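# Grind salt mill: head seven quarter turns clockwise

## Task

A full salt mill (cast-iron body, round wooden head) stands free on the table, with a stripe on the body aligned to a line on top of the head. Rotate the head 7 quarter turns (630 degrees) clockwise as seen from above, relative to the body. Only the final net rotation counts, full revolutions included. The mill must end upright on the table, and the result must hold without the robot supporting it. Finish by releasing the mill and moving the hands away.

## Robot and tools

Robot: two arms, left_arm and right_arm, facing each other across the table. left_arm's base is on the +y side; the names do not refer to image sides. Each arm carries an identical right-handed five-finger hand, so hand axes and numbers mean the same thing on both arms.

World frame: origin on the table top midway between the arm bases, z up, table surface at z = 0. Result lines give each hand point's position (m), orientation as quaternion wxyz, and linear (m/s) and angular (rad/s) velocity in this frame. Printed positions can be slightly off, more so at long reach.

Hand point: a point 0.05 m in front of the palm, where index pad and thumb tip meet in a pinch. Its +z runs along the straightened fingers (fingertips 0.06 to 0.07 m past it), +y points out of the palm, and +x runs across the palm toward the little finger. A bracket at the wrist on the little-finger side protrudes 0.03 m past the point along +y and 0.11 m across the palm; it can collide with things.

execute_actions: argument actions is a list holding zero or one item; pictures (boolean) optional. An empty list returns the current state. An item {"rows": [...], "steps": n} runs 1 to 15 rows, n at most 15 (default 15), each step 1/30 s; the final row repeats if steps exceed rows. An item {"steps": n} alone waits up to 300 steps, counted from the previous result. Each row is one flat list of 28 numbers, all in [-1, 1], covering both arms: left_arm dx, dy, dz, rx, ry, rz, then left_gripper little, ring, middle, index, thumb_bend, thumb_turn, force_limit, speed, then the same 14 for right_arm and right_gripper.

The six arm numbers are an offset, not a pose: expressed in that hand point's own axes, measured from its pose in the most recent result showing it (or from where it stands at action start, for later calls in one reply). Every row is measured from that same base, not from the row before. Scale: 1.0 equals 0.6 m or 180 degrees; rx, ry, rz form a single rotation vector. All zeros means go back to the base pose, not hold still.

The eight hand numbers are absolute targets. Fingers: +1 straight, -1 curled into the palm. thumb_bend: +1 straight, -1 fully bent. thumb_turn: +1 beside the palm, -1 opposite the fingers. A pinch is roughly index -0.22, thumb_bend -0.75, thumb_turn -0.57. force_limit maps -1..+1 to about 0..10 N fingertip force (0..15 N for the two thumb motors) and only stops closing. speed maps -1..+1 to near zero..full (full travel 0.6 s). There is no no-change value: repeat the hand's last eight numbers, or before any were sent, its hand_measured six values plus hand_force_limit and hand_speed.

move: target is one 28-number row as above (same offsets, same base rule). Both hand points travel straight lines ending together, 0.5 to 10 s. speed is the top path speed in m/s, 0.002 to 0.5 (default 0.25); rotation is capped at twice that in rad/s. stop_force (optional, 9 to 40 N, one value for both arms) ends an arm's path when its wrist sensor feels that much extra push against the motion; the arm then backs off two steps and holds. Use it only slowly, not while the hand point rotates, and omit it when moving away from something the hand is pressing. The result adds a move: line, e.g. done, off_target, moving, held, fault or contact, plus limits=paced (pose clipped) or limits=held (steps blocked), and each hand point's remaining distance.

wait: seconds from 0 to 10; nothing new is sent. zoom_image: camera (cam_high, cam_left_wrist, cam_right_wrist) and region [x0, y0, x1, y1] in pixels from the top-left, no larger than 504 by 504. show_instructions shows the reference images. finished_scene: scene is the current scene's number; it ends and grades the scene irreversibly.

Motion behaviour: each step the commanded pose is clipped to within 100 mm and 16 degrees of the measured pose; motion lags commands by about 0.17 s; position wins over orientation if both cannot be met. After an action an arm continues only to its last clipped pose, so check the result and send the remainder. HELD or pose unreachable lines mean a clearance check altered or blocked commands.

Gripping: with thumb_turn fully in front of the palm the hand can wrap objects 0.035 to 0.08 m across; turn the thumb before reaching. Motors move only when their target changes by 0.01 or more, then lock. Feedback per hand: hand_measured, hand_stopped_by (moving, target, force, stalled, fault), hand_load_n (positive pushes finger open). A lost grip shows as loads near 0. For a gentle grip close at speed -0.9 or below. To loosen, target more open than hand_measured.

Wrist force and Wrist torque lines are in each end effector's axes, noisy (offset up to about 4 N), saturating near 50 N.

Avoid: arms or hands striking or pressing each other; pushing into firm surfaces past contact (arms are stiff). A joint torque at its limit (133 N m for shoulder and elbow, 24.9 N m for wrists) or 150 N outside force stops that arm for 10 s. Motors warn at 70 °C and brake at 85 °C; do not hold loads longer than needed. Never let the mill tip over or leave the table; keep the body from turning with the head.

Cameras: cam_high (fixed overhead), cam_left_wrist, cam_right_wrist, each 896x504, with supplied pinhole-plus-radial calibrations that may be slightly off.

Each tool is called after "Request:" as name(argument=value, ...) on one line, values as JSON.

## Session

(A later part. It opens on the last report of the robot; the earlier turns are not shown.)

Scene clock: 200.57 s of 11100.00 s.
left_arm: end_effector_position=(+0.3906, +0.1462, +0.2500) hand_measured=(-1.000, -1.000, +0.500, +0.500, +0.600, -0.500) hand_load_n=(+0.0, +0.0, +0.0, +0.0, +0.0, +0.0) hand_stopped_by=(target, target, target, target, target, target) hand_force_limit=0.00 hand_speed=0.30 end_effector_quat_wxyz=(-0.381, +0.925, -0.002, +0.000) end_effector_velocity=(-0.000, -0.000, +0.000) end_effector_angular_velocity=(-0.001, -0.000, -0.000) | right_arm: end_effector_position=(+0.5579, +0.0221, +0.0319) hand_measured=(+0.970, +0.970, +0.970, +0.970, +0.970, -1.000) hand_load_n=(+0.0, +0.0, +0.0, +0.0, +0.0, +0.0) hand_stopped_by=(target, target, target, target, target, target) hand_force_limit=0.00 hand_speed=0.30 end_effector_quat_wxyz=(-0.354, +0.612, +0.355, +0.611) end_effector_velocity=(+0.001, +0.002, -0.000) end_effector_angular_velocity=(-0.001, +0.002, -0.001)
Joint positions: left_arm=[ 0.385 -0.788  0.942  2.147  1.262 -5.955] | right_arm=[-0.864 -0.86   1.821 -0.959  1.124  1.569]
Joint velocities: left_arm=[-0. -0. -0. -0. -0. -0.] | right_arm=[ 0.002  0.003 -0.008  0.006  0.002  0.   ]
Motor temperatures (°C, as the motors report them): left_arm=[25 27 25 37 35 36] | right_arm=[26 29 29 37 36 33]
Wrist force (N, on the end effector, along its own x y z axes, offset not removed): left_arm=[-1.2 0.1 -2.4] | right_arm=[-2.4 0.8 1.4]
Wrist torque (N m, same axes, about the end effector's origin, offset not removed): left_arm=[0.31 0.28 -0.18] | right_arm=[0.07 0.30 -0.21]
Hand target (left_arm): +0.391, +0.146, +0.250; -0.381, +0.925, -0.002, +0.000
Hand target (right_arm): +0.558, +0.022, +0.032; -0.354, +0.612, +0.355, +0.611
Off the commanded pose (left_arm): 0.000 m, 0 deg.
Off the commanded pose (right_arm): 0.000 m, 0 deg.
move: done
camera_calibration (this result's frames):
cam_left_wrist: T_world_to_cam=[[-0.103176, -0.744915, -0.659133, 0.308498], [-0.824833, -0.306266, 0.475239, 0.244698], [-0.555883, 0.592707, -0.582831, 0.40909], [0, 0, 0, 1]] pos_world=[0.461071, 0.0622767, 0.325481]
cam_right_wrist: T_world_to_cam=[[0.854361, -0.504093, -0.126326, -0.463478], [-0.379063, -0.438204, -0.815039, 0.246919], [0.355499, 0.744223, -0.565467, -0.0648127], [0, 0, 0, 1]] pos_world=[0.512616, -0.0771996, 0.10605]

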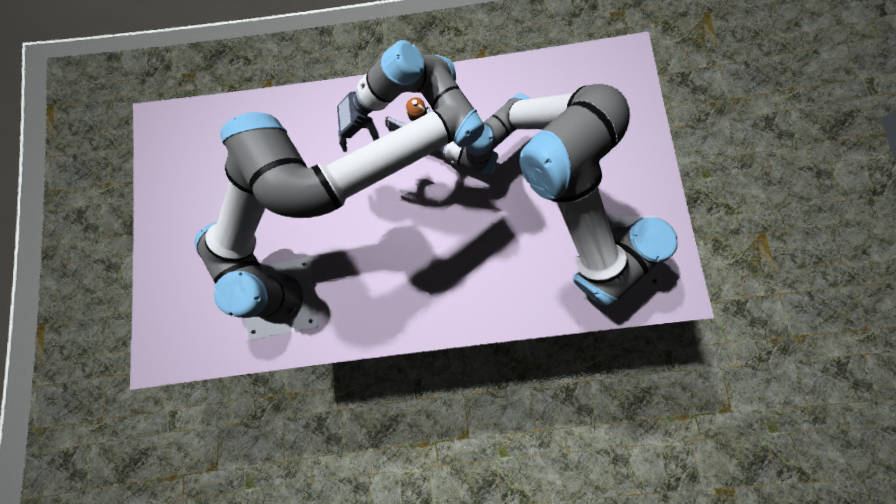

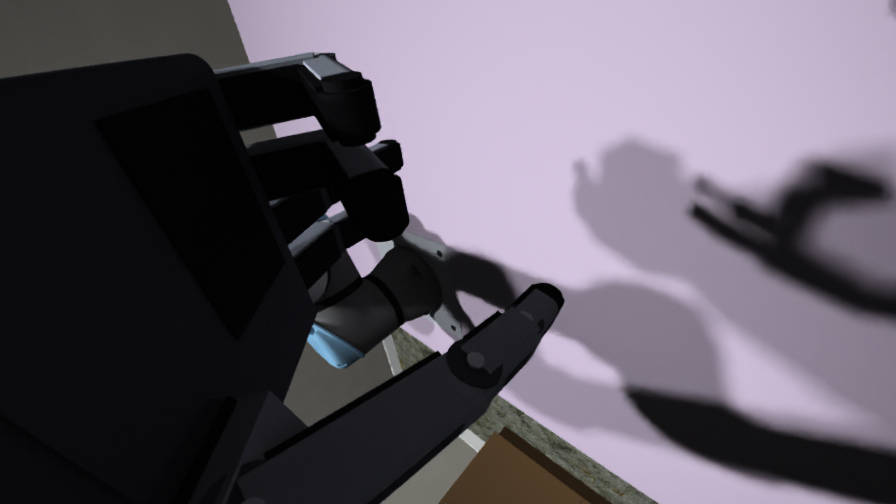

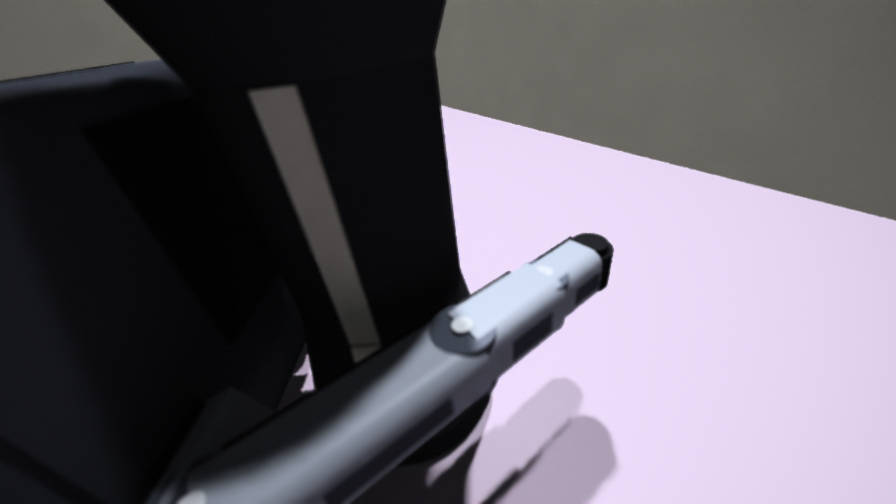

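Request:
move(target=[0,0,0,0,0,0,-1,-1,0.5,0.5,0.6,-0.5,0,0.3, 0,0.0025,0.0083,0,0,0,-0.15,-0.15,-0.15,-0.1,0.75,-1,0,0.4], speed=0.02)

Request:
move(target=[0,0,0,0,0,0,-1,-1,0.5,0.5,0.6,-0.5,0,0.3, 0,0,0,0,0,0,-1,-1,-1,-1,-1,-1,1,-0.6], speed=0.02)

Request:
move(target=[0,0,0,0,0,0,-1,-1,0.5,0.5,0.6,-0.5,0,0.3, 0,0,0,0,0,0,-0.98,-0.98,-0.98,-0.98,-0.98,-1,1,-0.8], speed=0.02)

Scene clock: 216.00 s of 11100.00 s.
left_arm: end_effector_position=(+0.3906, +0.1462, +0.2500) hand_measured=(-1.000, -1.000, +0.500, +0.500, +0.600, -0.500) hand_load_n=(+0.0, +0.0, +0.0, +0.0, +0.0, +0.0) hand_stopped_by=(target, target, target, target, target, target) hand_force_limit=0.00 hand_speed=0.30 end_effector_quat_wxyz=(-0.381, +0.925, -0.002, +0.000) end_effector_velocity=(+0.000, -0.000, -0.000) end_effector_angular_velocity=(-0.001, -0.001, +0.001) | right_arm: end_effector_position=(+0.5615, +0.0256, +0.0319) hand_measured=(-0.150, -0.150, -0.150, -0.100, +0.750, -1.000) hand_load_n=(+0.0, +0.0, +0.0, +0.0, +0.5, +0.0) hand_stopped_by=(target, target, target, target, target, target) hand_force_limit=0.00 hand_speed=0.40 end_effector_quat_wxyz=(-0.354, +0.612, +0.355, +0.611) end_effector_velocity=(+0.001, +0.001, -0.000) end_effector_angular_velocity=(-0.001, +0.001, +0.000)
Joint positions: left_arm=[ 0.385 -0.788  0.942  2.147  1.262 -5.955] | right_arm=[-0.863 -0.852  1.805 -0.951  1.125  1.569]
Joint velocities: left_arm=[ 0.     0.    -0.001 -0.    -0.    -0.   ] | right_arm=[ 0.     0.002 -0.005  0.004  0.     0.   ]
Motor temperatures (°C, as the motors report them): left_arm=[25 27 25 37 35 36] | right_arm=[26 29 29 37 36 33]
Wrist force (N, on the end effector, along its own x y z axes, offset not removed): left_arm=[3.3 0.3 0.6] | right_arm=[-3.4 1.1 -0.7]
Wrist torque (N m, same axes, about the end effector's origin, offset not removed): left_arm=[0.31 -0.48 -0.16] | right_arm=[0.13 0.64 -0.25]
Hand target (left_arm): +0.391, +0.146, +0.250; -0.381, +0.925, -0.002, +0.000
Hand target (right_arm): +0.562, +0.026, +0.032; -0.354, +0.612, +0.355, +0.611
Off the commanded pose (left_arm): 0.000 m, 0 deg.
Off the commanded pose (right_arm): 0.000 m, 0 deg.
After step 90, 11.67 s passed at rest.
move: done
camera_calibration (this result's frames):
cam_left_wrist: T_world_to_cam=[[-0.103176, -0.744908, -0.65914, 0.308504], [-0.824853, -0.30625, 0.475215, 0.244716], [-0.555853, 0.592725, -0.582842, 0.409083], [0, 0, 0, 1]] pos_world=[0.461075, 0.0622781, 0.325486]
cam_right_wrist: T_world_to_cam=[[0.85436, -0.504096, -0.12632, -0.464862], [-0.379058, -0.438202, -0.815043, 0.249819], [0.355506, 0.744222, -0.565463, -0.0686927], [0, 0, 0, 1]] pos_world=[0.516276, -0.0737408, 0.106049]

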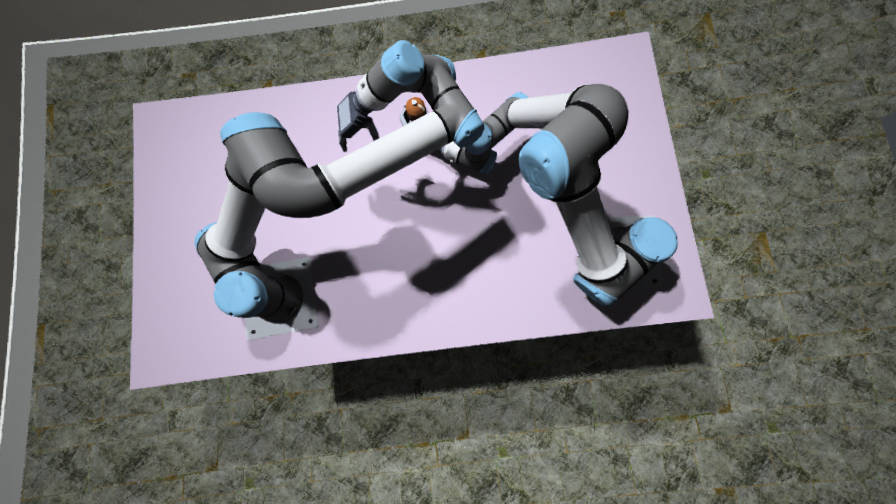

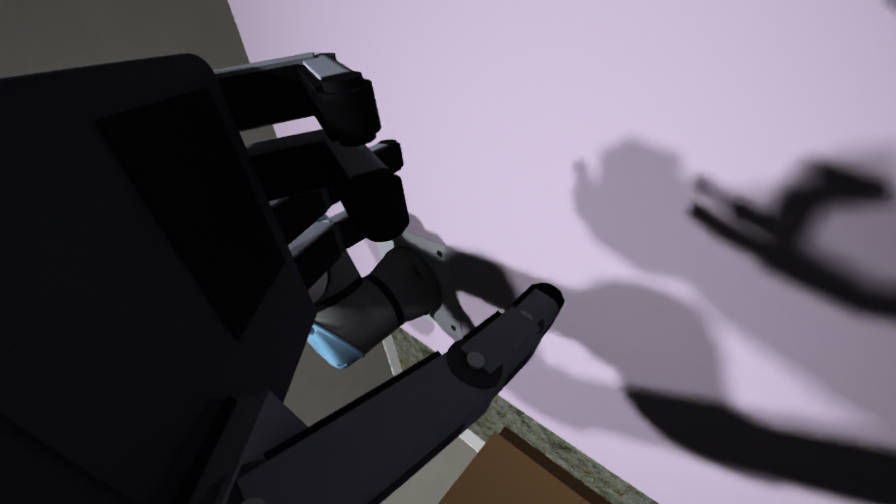

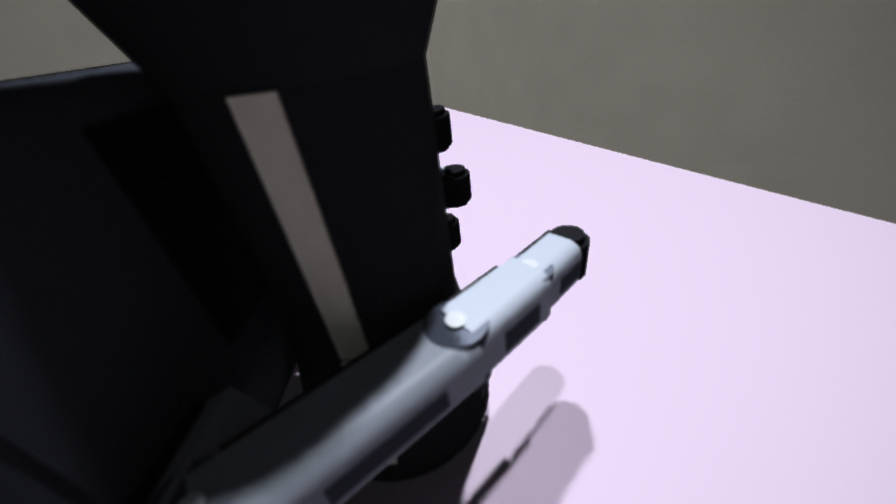

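Scene clock: 217.07 s of 11100.00 s.
left_arm: end_effector_position=(+0.3906, +0.1462, +0.2500) hand_measured=(-1.000, -1.000, +0.500, +0.500, +0.600, -0.500) hand_load_n=(+0.0, +0.0, +0.0, +0.0, +0.0, +0.0) hand_stopped_by=(target, target, target, target, target, target) hand_force_limit=0.00 hand_speed=0.30 end_effector_quat_wxyz=(-0.381, +0.925, -0.002, +0.000) end_effector_velocity=(+0.000, +0.000, -0.000) end_effector_angular_velocity=(+0.000, -0.000, +0.001) | right_arm: end_effector_position=(+0.5616, +0.0256, +0.0320) hand_measured=(-0.574, -0.556, -0.544, -0.464, +0.452, -1.000) hand_load_n=(+11.5, +9.5, +7.0, +7.0, +15.5, -0.5) hand_stopped_by=(force, force, force, force, force, target) hand_force_limit=1.00 hand_speed=-0.60 end_effector_quat_wxyz=(-0.354, +0.612, +0.355, +0.611) end_effector_velocity=(-0.001, -0.000, -0.001) end_effector_angular_velocity=(-0.002, +0.003, +0.000)
Joint positions: left_arm=[ 0.385 -0.788  0.942  2.147  1.262 -5.955] | right_arm=[-0.863 -0.852  1.805 -0.951  1.125  1.569]
Joint velocities: left_arm=[ 0.001  0.     0.     0.     0.    -0.001] | right_arm=[ 0.     0.     0.001  0.003 -0.    -0.   ]
Motor temperatures (°C, as the motors report them): left_arm=[25 27 25 37 35 36] | right_arm=[26 29 29 37 36 33]
Wrist force (N, on the end effector, along its own x y z axes, offset not removed): left_arm=[-0.4 -1.8 -1.0] | right_arm=[17.6 3.1 -7.9]
Wrist torque (N m, same axes, about the end effector's origin, offset not removed): left_arm=[0.08 0.03 -0.25] | right_arm=[0.59 -0.97 0.67]
Hand target (left_arm): +0.391, +0.146, +0.250; -0.381, +0.925, -0.002, +0.000
Hand target (right_arm): +0.562, +0.026, +0.032; -0.354, +0.612, +0.355, +0.611
Off the commanded pose (left_arm): 0.000 m, 0 deg.
Off the commanded pose (right_arm): 0.000 m, 0 deg.
move: done
camera_calibration (this result's frames):
cam_left_wrist: T_world_to_cam=[[-0.103176, -0.744908, -0.65914, 0.308504], [-0.824853, -0.30625, 0.475215, 0.244716], [-0.555853, 0.592725, -0.582842, 0.409083], [0, 0, 0, 1]] pos_world=[0.461075, 0.0622781, 0.325486]
cam_right_wrist: T_world_to_cam=[[0.854376, -0.50409, -0.126235, -0.464882], [-0.378923, -0.438097, -0.815161, 0.249858], [0.355611, 0.744288, -0.565311, -0.0687509], [0, 0, 0, 1]] pos_world=[0.516309, -0.0737097, 0.106124]

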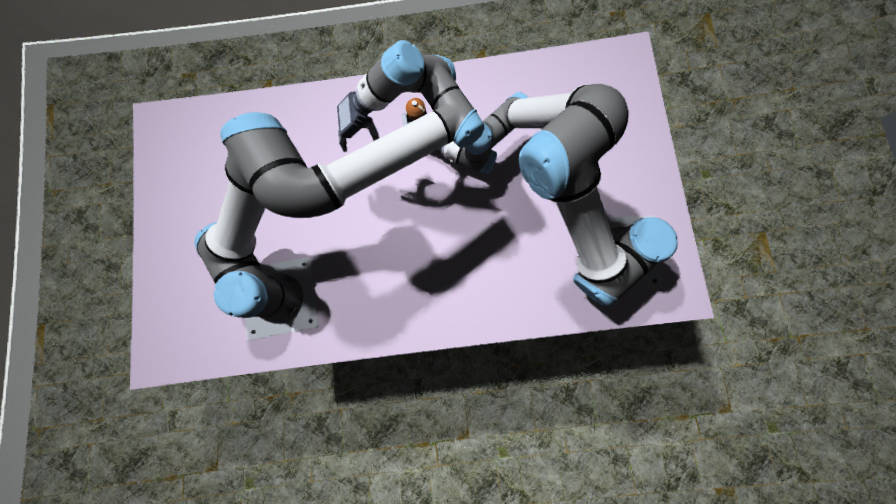

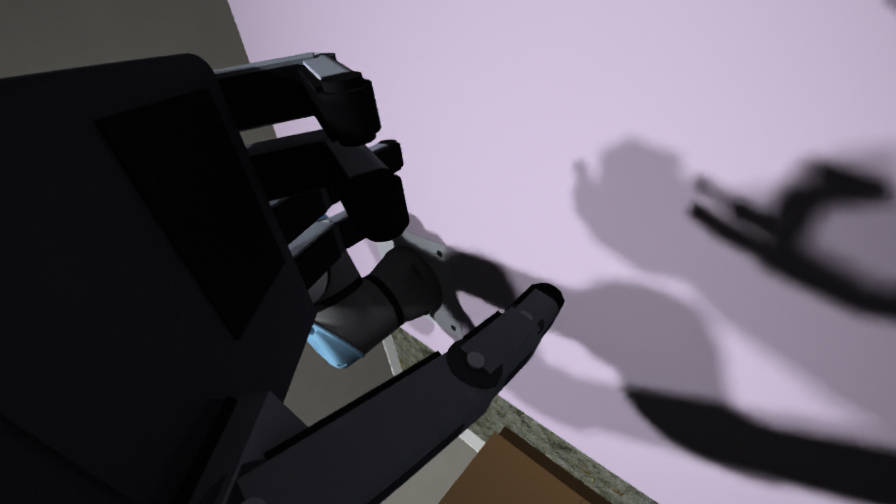

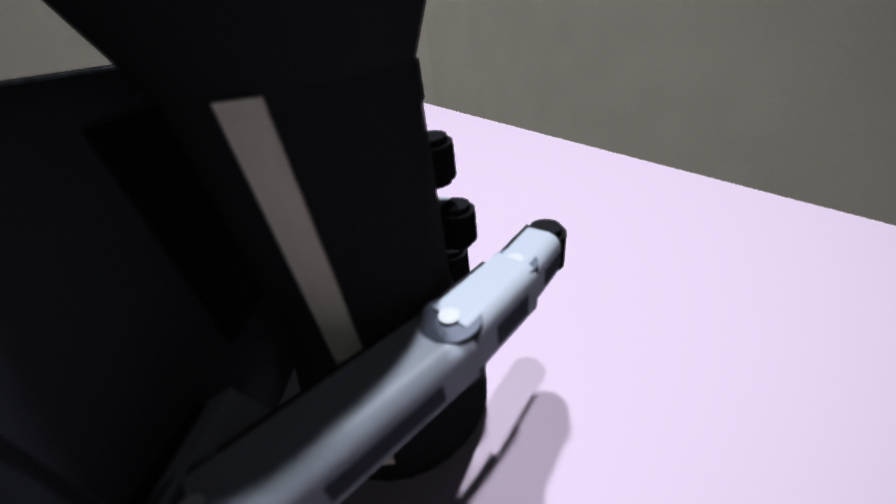

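Scene clock: 217.57 s of 11100.00 s.
left_arm: end_effector_position=(+0.3906, +0.1462, +0.2500) hand_measured=(-1.000, -1.000, +0.500, +0.500, +0.600, -0.500) hand_load_n=(+0.0, +0.0, +0.0, +0.0, +0.0, +0.0) hand_stopped_by=(target, target, target, target, target, target) hand_force_limit=0.00 hand_speed=0.30 end_effector_quat_wxyz=(-0.381, +0.925, -0.002, +0.000) end_effector_velocity=(-0.000, -0.000, +0.000) end_effector_angular_velocity=(-0.001, -0.001, -0.000) | right_arm: end_effector_position=(+0.5616, +0.0256, +0.0320) hand_measured=(-0.574, -0.558, -0.552, -0.472, +0.452, -1.000) hand_load_n=(+10.5, +10.0, +10.0, +10.0, +15.5, -0.5) hand_stopped_by=(force, force, force, force, force, target) hand_force_limit=1.00 hand_speed=-0.80 end_effector_quat_wxyz=(-0.354, +0.612, +0.355, +0.611) end_effector_velocity=(-0.000, -0.000, -0.000) end_effector_angular_velocity=(-0.001, +0.000, +0.000)
Joint positions: left_arm=[ 0.385 -0.788  0.942  2.147  1.262 -5.955] | right_arm=[-0.863 -0.852  1.805 -0.951  1.125  1.569]
Joint velocities: left_arm=[-0.001 -0.    -0.001  0.     0.    -0.   ] | right_arm=[-0.    -0.     0.     0.001 -0.    -0.001]
Motor temperatures (°C, as the motors report them): left_arm=[25 27 25 37 35 36] | right_arm=[26 29 29 37 36 33]
Wrist force (N, on the end effector, along its own x y z axes, offset not removed): left_arm=[2.3 1.0 -0.4] | right_arm=[18.5 3.2 -4.5]
Wrist torque (N m, same axes, about the end effector's origin, offset not removed): left_arm=[0.35 -0.22 -0.03] | right_arm=[0.41 -0.95 0.63]
Hand target (left_arm): +0.391, +0.146, +0.250; -0.381, +0.925, -0.002, +0.000
Hand target (right_arm): +0.562, +0.026, +0.032; -0.354, +0.612, +0.355, +0.611
Off the commanded pose (left_arm): 0.000 m, 0 deg.
Off the commanded pose (right_arm): 0.000 m, 0 deg.
move: done
camera_calibration (this result's frames):
cam_left_wrist: T_world_to_cam=[[-0.103176, -0.744908, -0.65914, 0.308504], [-0.824853, -0.30625, 0.475215, 0.244716], [-0.555853, 0.592725, -0.582842, 0.409083], [0, 0, 0, 1]] pos_world=[0.461075, 0.0622781, 0.325486]
cam_right_wrist: T_world_to_cam=[[0.854372, -0.504093, -0.12625, -0.464877], [-0.378946, -0.438114, -0.815142, 0.249855], [0.355595, 0.744276, -0.565336, -0.0687406], [0, 0, 0, 1]] pos_world=[0.516303, -0.073714, 0.106115]

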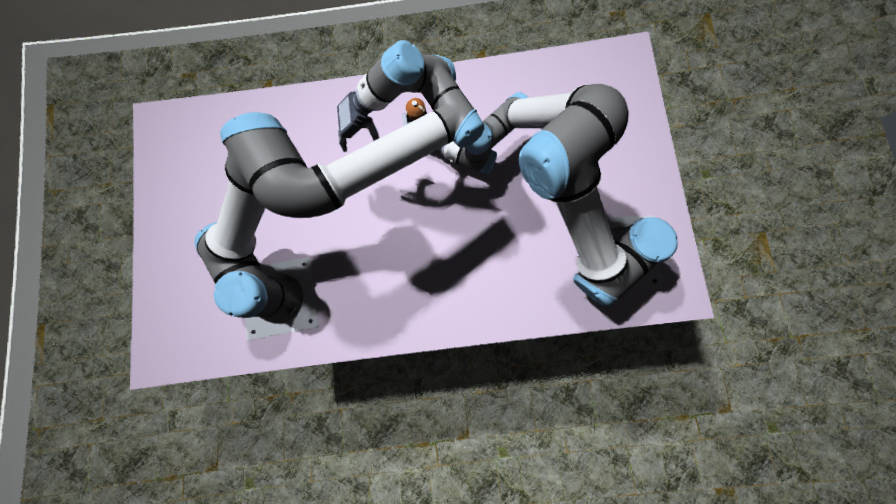

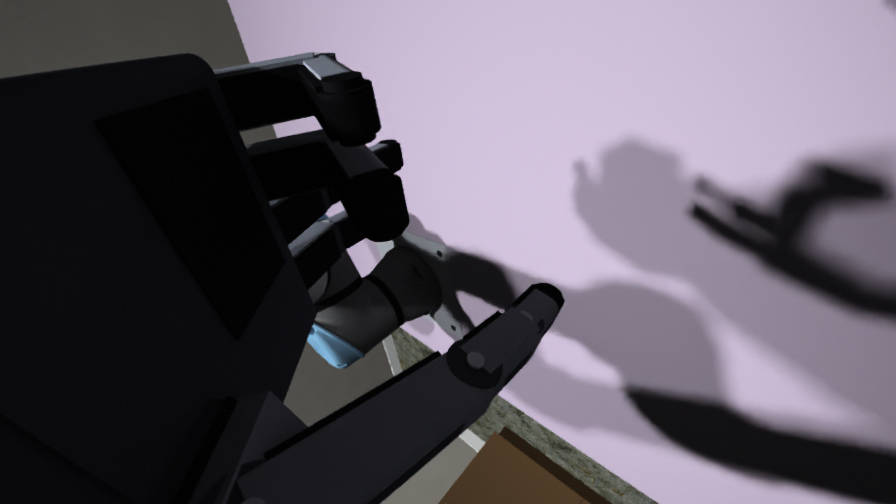

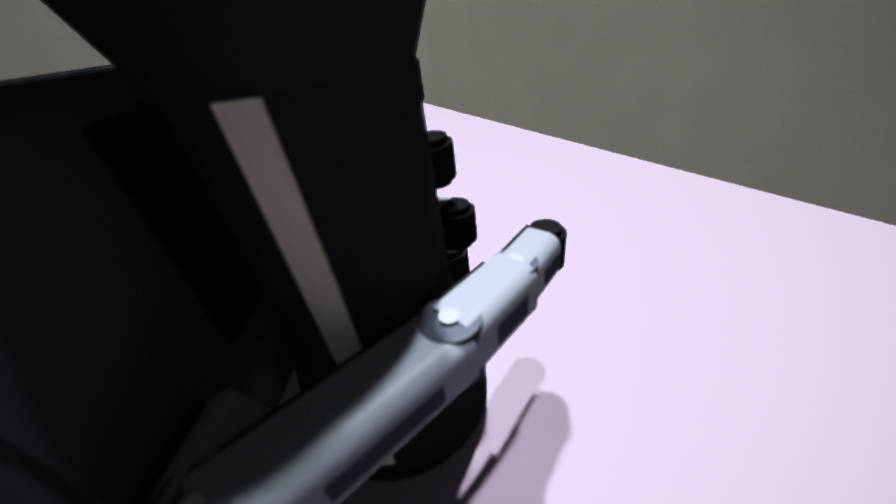

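Request:
move(target=[0,0,0,0,0,0,-1,-1,0.5,0.5,0.6,-0.5,0,0.3, 0.0133,0,0,0,0,0,-0.98,-0.98,-0.98,-0.98,-0.98,-1,1,-0.8], speed=0.03)

Request:
move(target=[0,0,0,0,0,0,-1,-1,0.5,0.5,0.6,-0.5,0,0.3, -0.0057,-0.3555,0.1066,0.1936,-0.0079,0.0044,-0.98,-0.98,-0.98,-0.98,-0.98,-1,1,-0.8], speed=0.16)

Request:
move(target=[0,0,0,0,0,0,-1,-1,0.5,0.5,0.6,-0.5,0,0.3, -0.015,0,0,0,0,0,-0.98,-0.98,-0.98,-0.98,-0.98,-1,1,-0.8], speed=0.005, stop_force=14)

Request:
move(target=[0,0.0403,0.0406,0,0,0,-1,-1,0.5,0.5,0.6,-0.5,0,0.3, 0,0,0,0,0,0,-1,-1,-1,-1,-1,-1,1,-0.8], speed=0.1)

Scene clock: 256.50 s of 11100.00 s.
left_arm: end_effector_position=(+0.3906, +0.1462, +0.2500) hand_measured=(-1.000, -1.000, +0.500, +0.500, +0.600, -0.500) hand_load_n=(+0.0, +0.0, +0.0, +0.0, +0.0, +0.0) hand_stopped_by=(target, target, target, target, target, target) hand_force_limit=0.00 hand_speed=0.30 end_effector_quat_wxyz=(-0.381, +0.925, -0.002, +0.000) end_effector_velocity=(-0.000, +0.000, -0.000) end_effector_angular_velocity=(-0.000, +0.001, -0.001) | right_arm: end_effector_position=(+0.5615, +0.0256, +0.0396) hand_measured=(-0.574, -0.558, -0.552, -0.472, +0.452, -1.000) hand_load_n=(+2.0, +4.0, +8.0, +12.5, +12.5, +2.0) hand_stopped_by=(force, force, force, force, force, target) hand_force_limit=1.00 hand_speed=-0.80 end_effector_quat_wxyz=(-0.354, +0.612, +0.355, +0.611) end_effector_velocity=(+0.000, +0.000, +0.003) end_effector_angular_velocity=(+0.002, -0.001, +0.001)
Joint positions: left_arm=[ 0.385 -0.788  0.942  2.147  1.262 -5.955] | right_arm=[-0.863 -0.868  1.805 -0.935  1.125  1.57 ]
Joint velocities: left_arm=[ 0.     0.     0.    -0.001  0.     0.002] | right_arm=[-0.    -0.005 -0.001  0.003 -0.001  0.001]
Motor temperatures (°C, as the motors report them): left_arm=[25 28 25 37 35 36] | right_arm=[26 29 29 37 36 33]
Wrist force (N, on the end effector, along its own x y z axes, offset not removed): left_arm=[1.8 0.8 -0.5] | right_arm=[-9.8 1.0 -0.9]
Wrist torque (N m, same axes, about the end effector's origin, offset not removed): left_arm=[0.45 -0.17 -0.11] | right_arm=[0.35 0.76 -0.28]
Hand target (left_arm): +0.391, +0.146, +0.250; -0.381, +0.925, -0.002, +0.000
Hand target (right_arm): +0.562, +0.026, +0.040; -0.354, +0.612, +0.355, +0.611
Off the commanded pose (left_arm): 0.000 m, 0 deg.
Off the commanded pose (right_arm): 0.000 m, 0 deg.
After step 90, 35.17 s passed at rest.
move: done
camera_calibration (this result's frames):
cam_left_wrist: T_world_to_cam=[[-0.103176, -0.744908, -0.65914, 0.308504], [-0.824852, -0.30625, 0.475215, 0.244716], [-0.555853, 0.592725, -0.582842, 0.409083], [0, 0, 0, 1]] pos_world=[0.461075, 0.0622781, 0.325486]
cam_right_wrist: T_world_to_cam=[[0.854352, -0.504103, -0.126341, -0.463862], [-0.379078, -0.438191, -0.815039, 0.256089], [0.355502, 0.744224, -0.565464, -0.0643115], [0, 0, 0, 1]] pos_world=[0.516242, -0.0737562, 0.113752]

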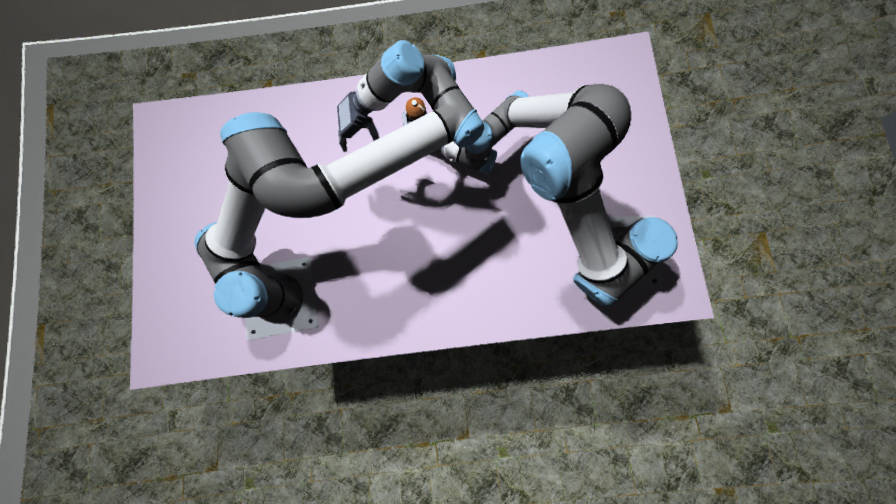

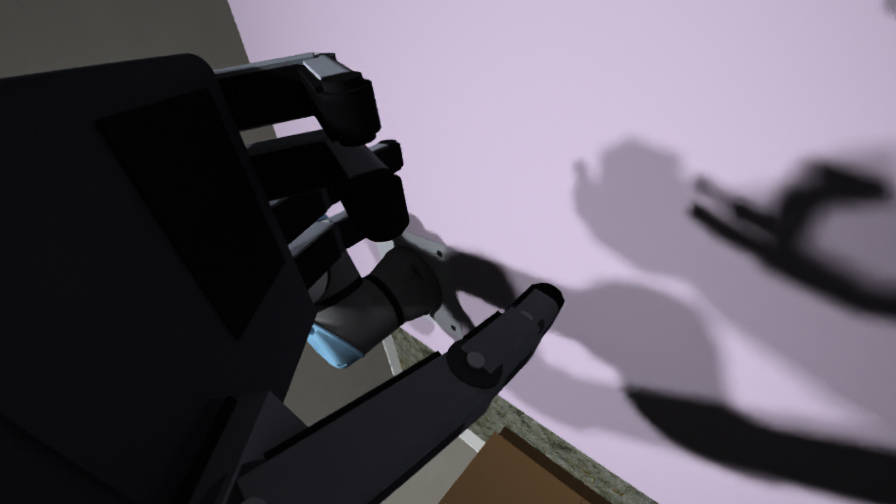

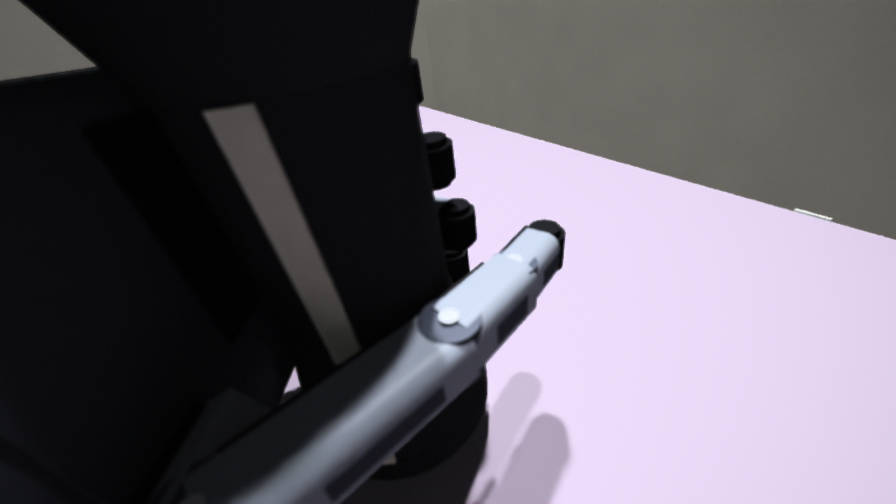

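Scene clock: 258.97 s of 11100.00 s.
left_arm: end_effector_position=(+0.3906, +0.1462, +0.2500) hand_measured=(-1.000, -1.000, +0.500, +0.500, +0.600, -0.500) hand_load_n=(+0.0, +0.0, +0.0, +0.0, +0.0, +0.0) hand_stopped_by=(target, target, target, target, target, target) hand_force_limit=0.00 hand_speed=0.30 end_effector_quat_wxyz=(-0.381, +0.925, -0.002, +0.000) end_effector_velocity=(-0.000, +0.000, +0.000) end_effector_angular_velocity=(+0.001, +0.001, -0.001) | right_arm: end_effector_position=(+0.4084, +0.1867, +0.0359) hand_measured=(-0.574, -0.558, -0.552, -0.472, +0.452, -1.000) hand_load_n=(+2.0, +4.0, +8.0, +12.5, +12.5, +2.0) hand_stopped_by=(force, force, force, force, force, target) hand_force_limit=1.00 hand_speed=-0.80 end_effector_quat_wxyz=(-0.521, +0.488, +0.522, +0.467) end_effector_velocity=(-0.001, +0.002, -0.000) end_effector_angular_velocity=(-0.001, +0.001, +0.006)
Joint positions: left_arm=[ 0.385 -0.788  0.942  2.147  1.262 -5.955] | right_arm=[-0.711 -0.761  1.566 -0.771  0.67   1.565]
Joint velocities: left_arm=[-0.     0.     0.001  0.001 -0.     0.001] | right_arm=[ 0.002  0.003 -0.007  0.005 -0.004 -0.   ]
Motor temperatures (°C, as the motors report them): left_arm=[25 28 25 37 35 36] | right_arm=[26 29 29 37 36 33]
Wrist force (N, on the end effector, along its own x y z axes, offset not removed): left_arm=[0.3 1.9 -2.6] | right_arm=[-9.9 1.0 1.4]
Wrist torque (N m, same axes, about the end effector's origin, offset not removed): left_arm=[0.65 0.10 -0.02] | right_arm=[-0.05 0.65 -0.25]
Hand target (left_arm): +0.391, +0.146, +0.250; -0.381, +0.925, -0.002, +0.000
Hand target (right_arm): +0.408, +0.187, +0.036; +0.521, -0.488, -0.522, -0.467
Off the commanded pose (left_arm): 0.000 m, 0 deg.
Off the commanded pose (right_arm): 0.000 m, 0 deg.
move: done
camera_calibration (this result's frames):
cam_left_wrist: T_world_to_cam=[[-0.103176, -0.744909, -0.65914, 0.308504], [-0.824853, -0.30625, 0.475215, 0.244716], [-0.555853, 0.592724, -0.582842, 0.409083], [0, 0, 0, 1]] pos_world=[0.461075, 0.062278, 0.325486]
cam_right_wrist: T_world_to_cam=[[0.986586, 0.0707731, -0.147103, -0.412884], [-0.076899, -0.593393, -0.801231, 0.170705], [-0.143996, 0.801796, -0.579991, 0.0619046], [0, 0, 0, 1]] pos_world=[0.429387, 0.0808817, 0.111942]

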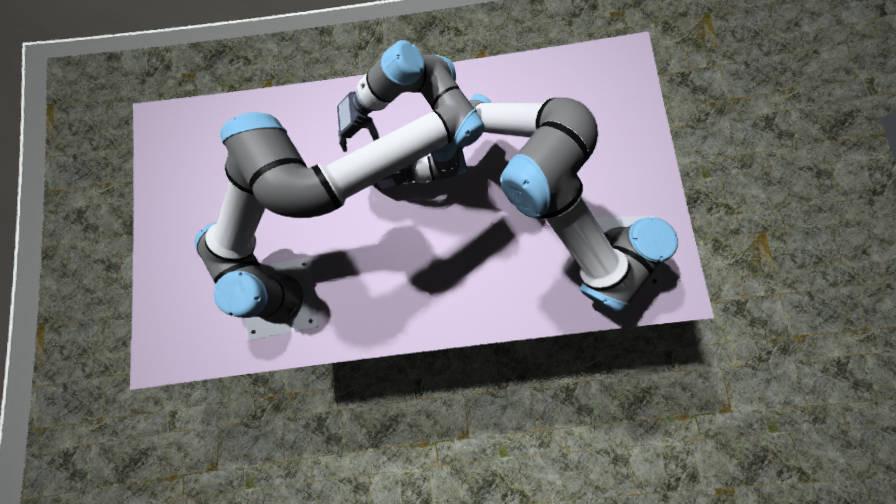

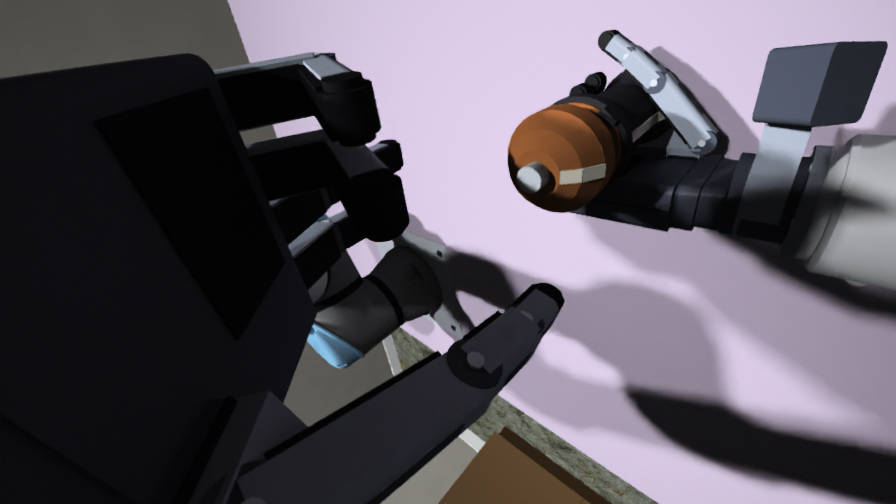

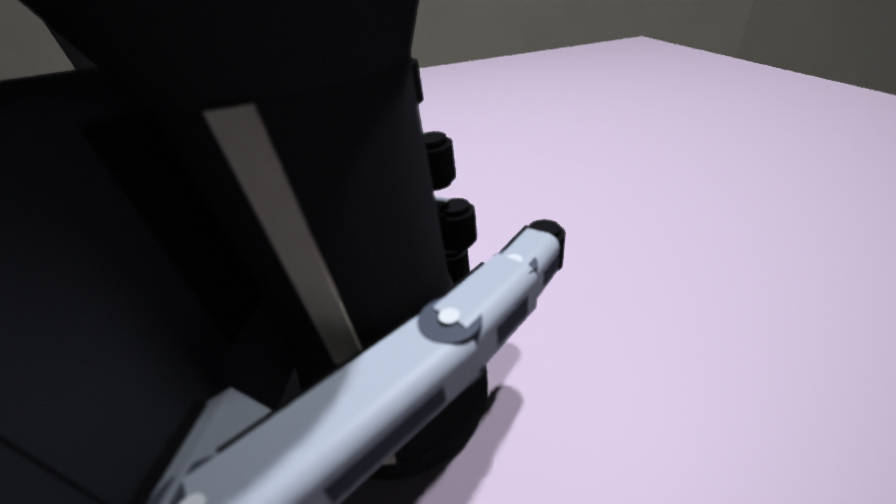

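Scene clock: 260.33 s of 11100.00 s.
left_arm: end_effector_position=(+0.3906, +0.1462, +0.2500) hand_measured=(-1.000, -1.000, +0.500, +0.500, +0.600, -0.500) hand_load_n=(+0.0, +0.0, +0.0, +0.0, +0.0, +0.0) hand_stopped_by=(target, target, target, target, target, target) hand_force_limit=0.00 hand_speed=0.30 end_effector_quat_wxyz=(-0.381, +0.925, -0.002, +0.000) end_effector_velocity=(-0.000, -0.001, -0.000) end_effector_angular_velocity=(-0.001, -0.001, -0.000) | right_arm: end_effector_position=(+0.4083, +0.1866, +0.0311) hand_measured=(-0.574, -0.558, -0.552, -0.472, +0.452, -1.000) hand_load_n=(+4.0, +5.5, +8.0, +11.5, +12.5, +0.5) hand_stopped_by=(force, force, force, force, force, target) hand_force_limit=1.00 hand_speed=-0.80 end_effector_quat_wxyz=(-0.521, +0.488, +0.522, +0.467) end_effector_velocity=(-0.000, -0.000, +0.001) end_effector_angular_velocity=(-0.002, +0.003, -0.000)
Joint positions: left_arm=[ 0.385 -0.788  0.942  2.147  1.262 -5.955] | right_arm=[-0.71  -0.753  1.567 -0.78   0.67   1.565]
Joint velocities: left_arm=[-0.001  0.     0.    -0.001  0.    -0.   ] | right_arm=[ 0.    -0.003 -0.     0.006  0.     0.001]
Motor temperatures (°C, as the motors report them): left_arm=[25 28 25 37 35 36] | right_arm=[26 29 29 37 36 33]
Wrist force (N, on the end effector, along its own x y z axes, offset not removed): left_arm=[-1.3 0.7 -2.3] | right_arm=[14.9 -4.0 -1.7]
Wrist torque (N m, same axes, about the end effector's origin, offset not removed): left_arm=[0.56 0.19 -0.23] | right_arm=[-0.10 -0.67 0.95]
Hand target (left_arm): +0.391, +0.146, +0.250; -0.381, +0.925, -0.002, +0.000
Hand target (right_arm): +0.408, +0.187, +0.031; +0.521, -0.488, -0.522, -0.467
Off the commanded pose (left_arm): 0.000 m, 0 deg.
Off the commanded pose (right_arm): 0.004 m, 0 deg.
move: contact (right_arm)
camera_calibration (this result's frames):
cam_left_wrist: T_world_to_cam=[[-0.103176, -0.744909, -0.65914, 0.308504], [-0.824853, -0.30625, 0.475215, 0.244716], [-0.555853, 0.592724, -0.582842, 0.409083], [0, 0, 0, 1]] pos_world=[0.461075, 0.0622781, 0.325486]
cam_right_wrist: T_world_to_cam=[[0.986607, 0.0708889, -0.146908, -0.413507], [-0.076692, -0.593285, -0.801331, 0.166719], [-0.143964, 0.801865, -0.579903, 0.0590898], [0, 0, 0, 1]] pos_world=[0.429261, 0.0808431, 0.107116]

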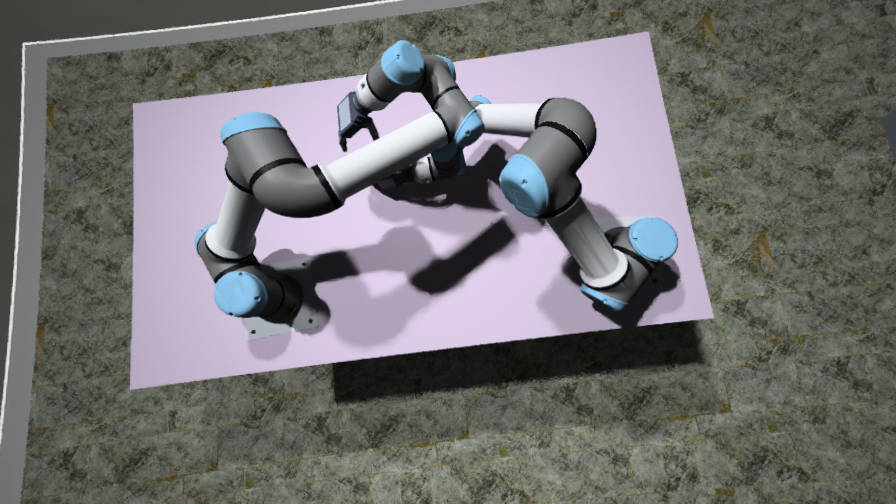

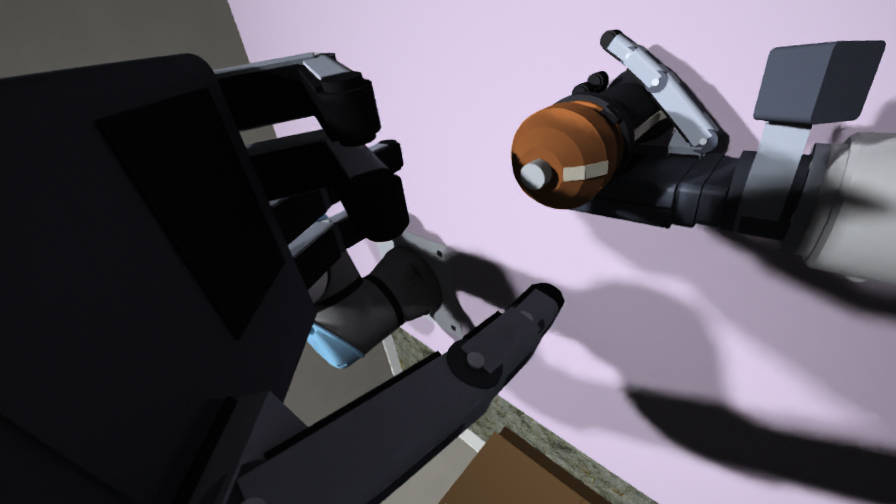

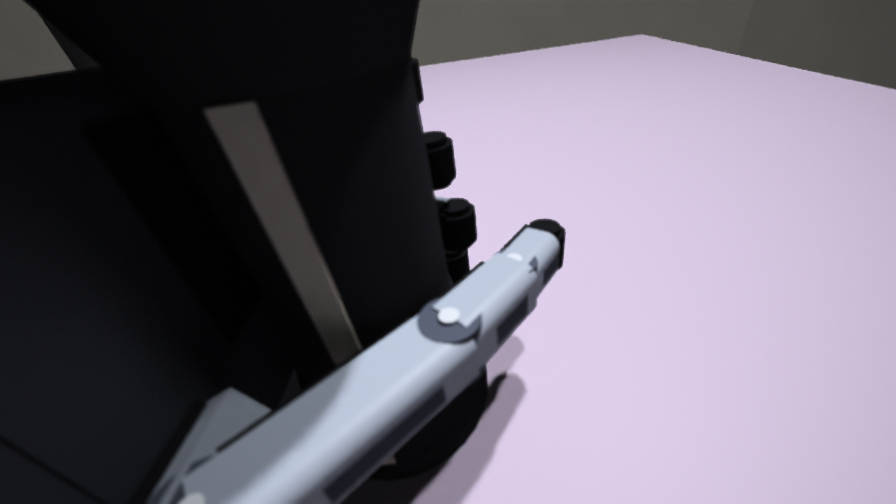

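Scene clock: 261.27 s of 11100.00 s.
left_arm: end_effector_position=(+0.3906, +0.1462, +0.2159) hand_measured=(-1.000, -1.000, +0.500, +0.500, +0.600, -0.500) hand_load_n=(+0.0, +0.0, +0.0, +0.0, +0.0, +0.0) hand_stopped_by=(target, target, target, target, target, target) hand_force_limit=0.00 hand_speed=0.30 end_effector_quat_wxyz=(-0.381, +0.925, -0.002, +0.000) end_effector_velocity=(+0.000, +0.000, -0.002) end_effector_angular_velocity=(-0.000, +0.001, -0.000) | right_arm: end_effector_position=(+0.4083, +0.1867, +0.0312) hand_measured=(-0.598, -0.576, -0.558, -0.472, +0.434, -1.000) hand_load_n=(+11.0, +10.0, +9.0, +9.5, +14.5, +0.0) hand_stopped_by=(force, force, force, force, force, target) hand_force_limit=1.00 hand_speed=-0.80 end_effector_quat_wxyz=(-0.521, +0.488, +0.522, +0.467) end_effector_velocity=(+0.000, +0.000, -0.000) end_effector_angular_velocity=(+0.000, +0.001, -0.001)
Joint positions: left_arm=[ 0.385 -0.769  0.998  2.073  1.262 -5.955] | right_arm=[-0.71  -0.753  1.567 -0.78   0.67   1.565]
Joint velocities: left_arm=[ 0.     0.001  0.004 -0.005 -0.     0.001] | right_arm=[-0.     0.001 -0.001 -0.     0.     0.002]
Motor temperatures (°C, as the motors report them): left_arm=[25 28 25 37 35 36] | right_arm=[26 29 29 37 36 33]
Wrist force (N, on the end effector, along its own x y z axes, offset not removed): left_arm=[-1.5 0.4 -3.7] | right_arm=[17.8 -1.9 -5.7]
Wrist torque (N m, same axes, about the end effector's origin, offset not removed): left_arm=[0.44 0.50 -0.30] | right_arm=[0.40 -1.13 0.88]
Hand target (left_arm): +0.391, +0.146, +0.216; -0.381, +0.925, -0.002, +0.000
Hand target (right_arm): +0.408, +0.187, +0.031; +0.521, -0.488, -0.522, -0.467
Off the commanded pose (left_arm): 0.000 m, 0 deg.
Off the commanded pose (right_arm): 0.000 m, 0 deg.
move: done
camera_calibration (this result's frames):
cam_left_wrist: T_world_to_cam=[[-0.103182, -0.744904, -0.659144, 0.286058], [-0.824822, -0.306281, 0.475248, 0.26088], [-0.555897, 0.592714, -0.582811, 0.389218], [0, 0, 0, 1]] pos_world=[0.461061, 0.062294, 0.291411]
cam_right_wrist: T_world_to_cam=[[0.986617, 0.0708981, -0.146838, -0.413514], [-0.0766384, -0.593234, -0.801374, 0.166751], [-0.143925, 0.801902, -0.579861, 0.0591011], [0, 0, 0, 1]] pos_world=[0.429265, 0.0808466, 0.107181]

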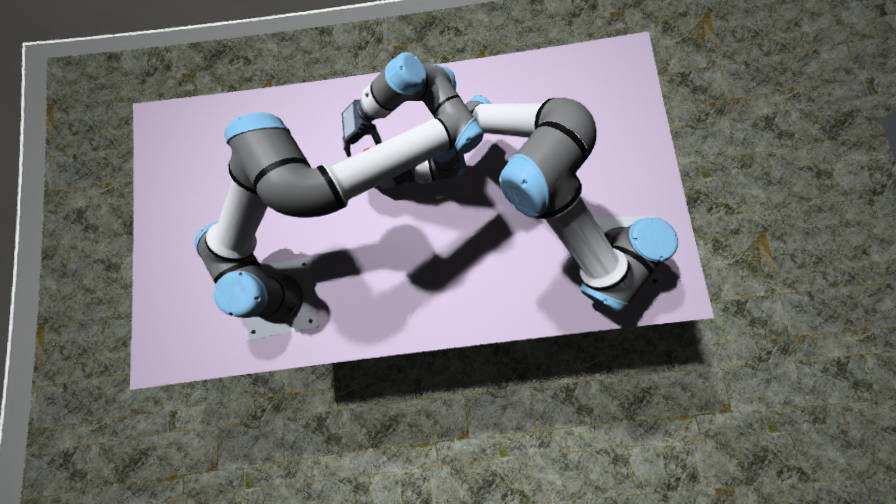

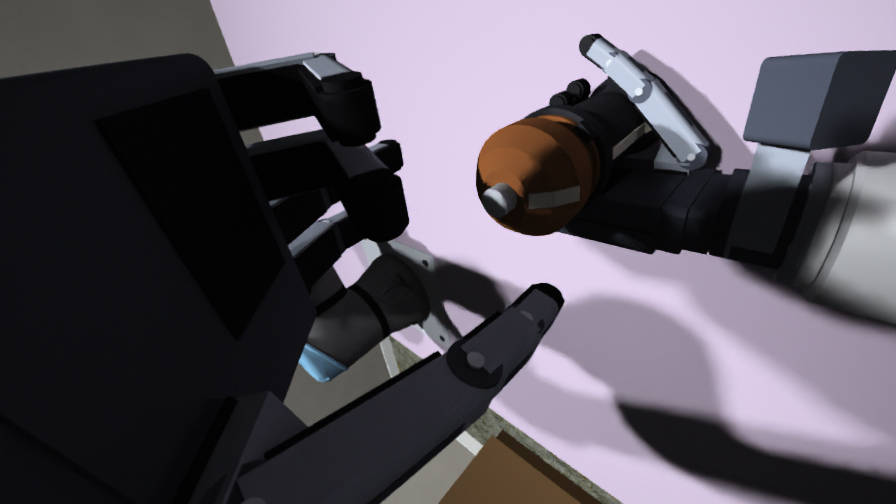

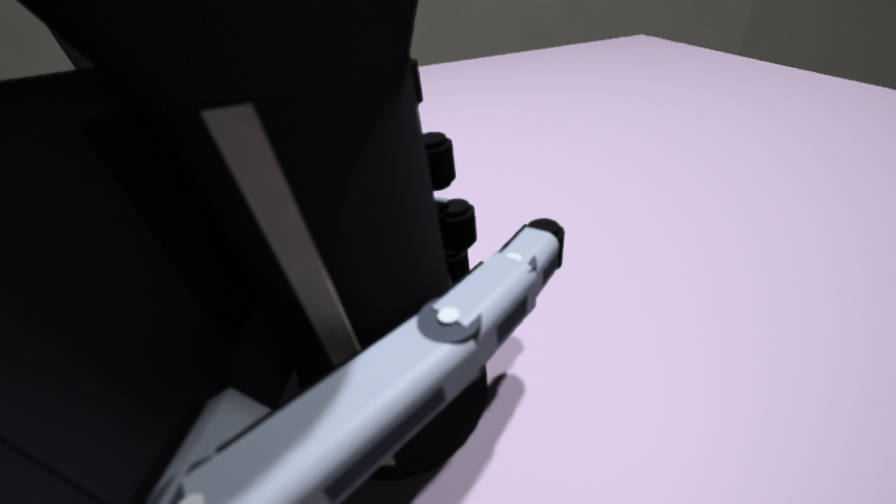

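Request:
zoom_image(camera="cam_left_wrist", region=[440, 70, 680, 260])

Region (440, 70, 680, 260) of cam_left_wrist's 896x504 image, scaled by 2.100, with more detail than that image has; it fills the top 399 rows of this view, and the rest is white.

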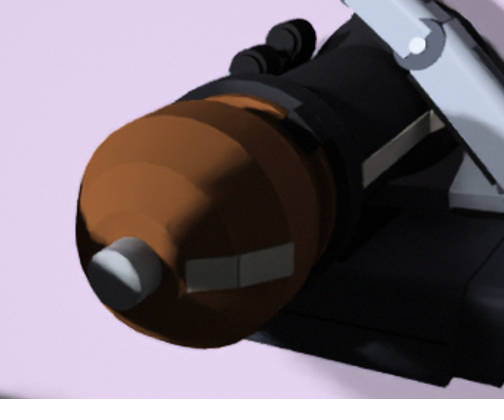

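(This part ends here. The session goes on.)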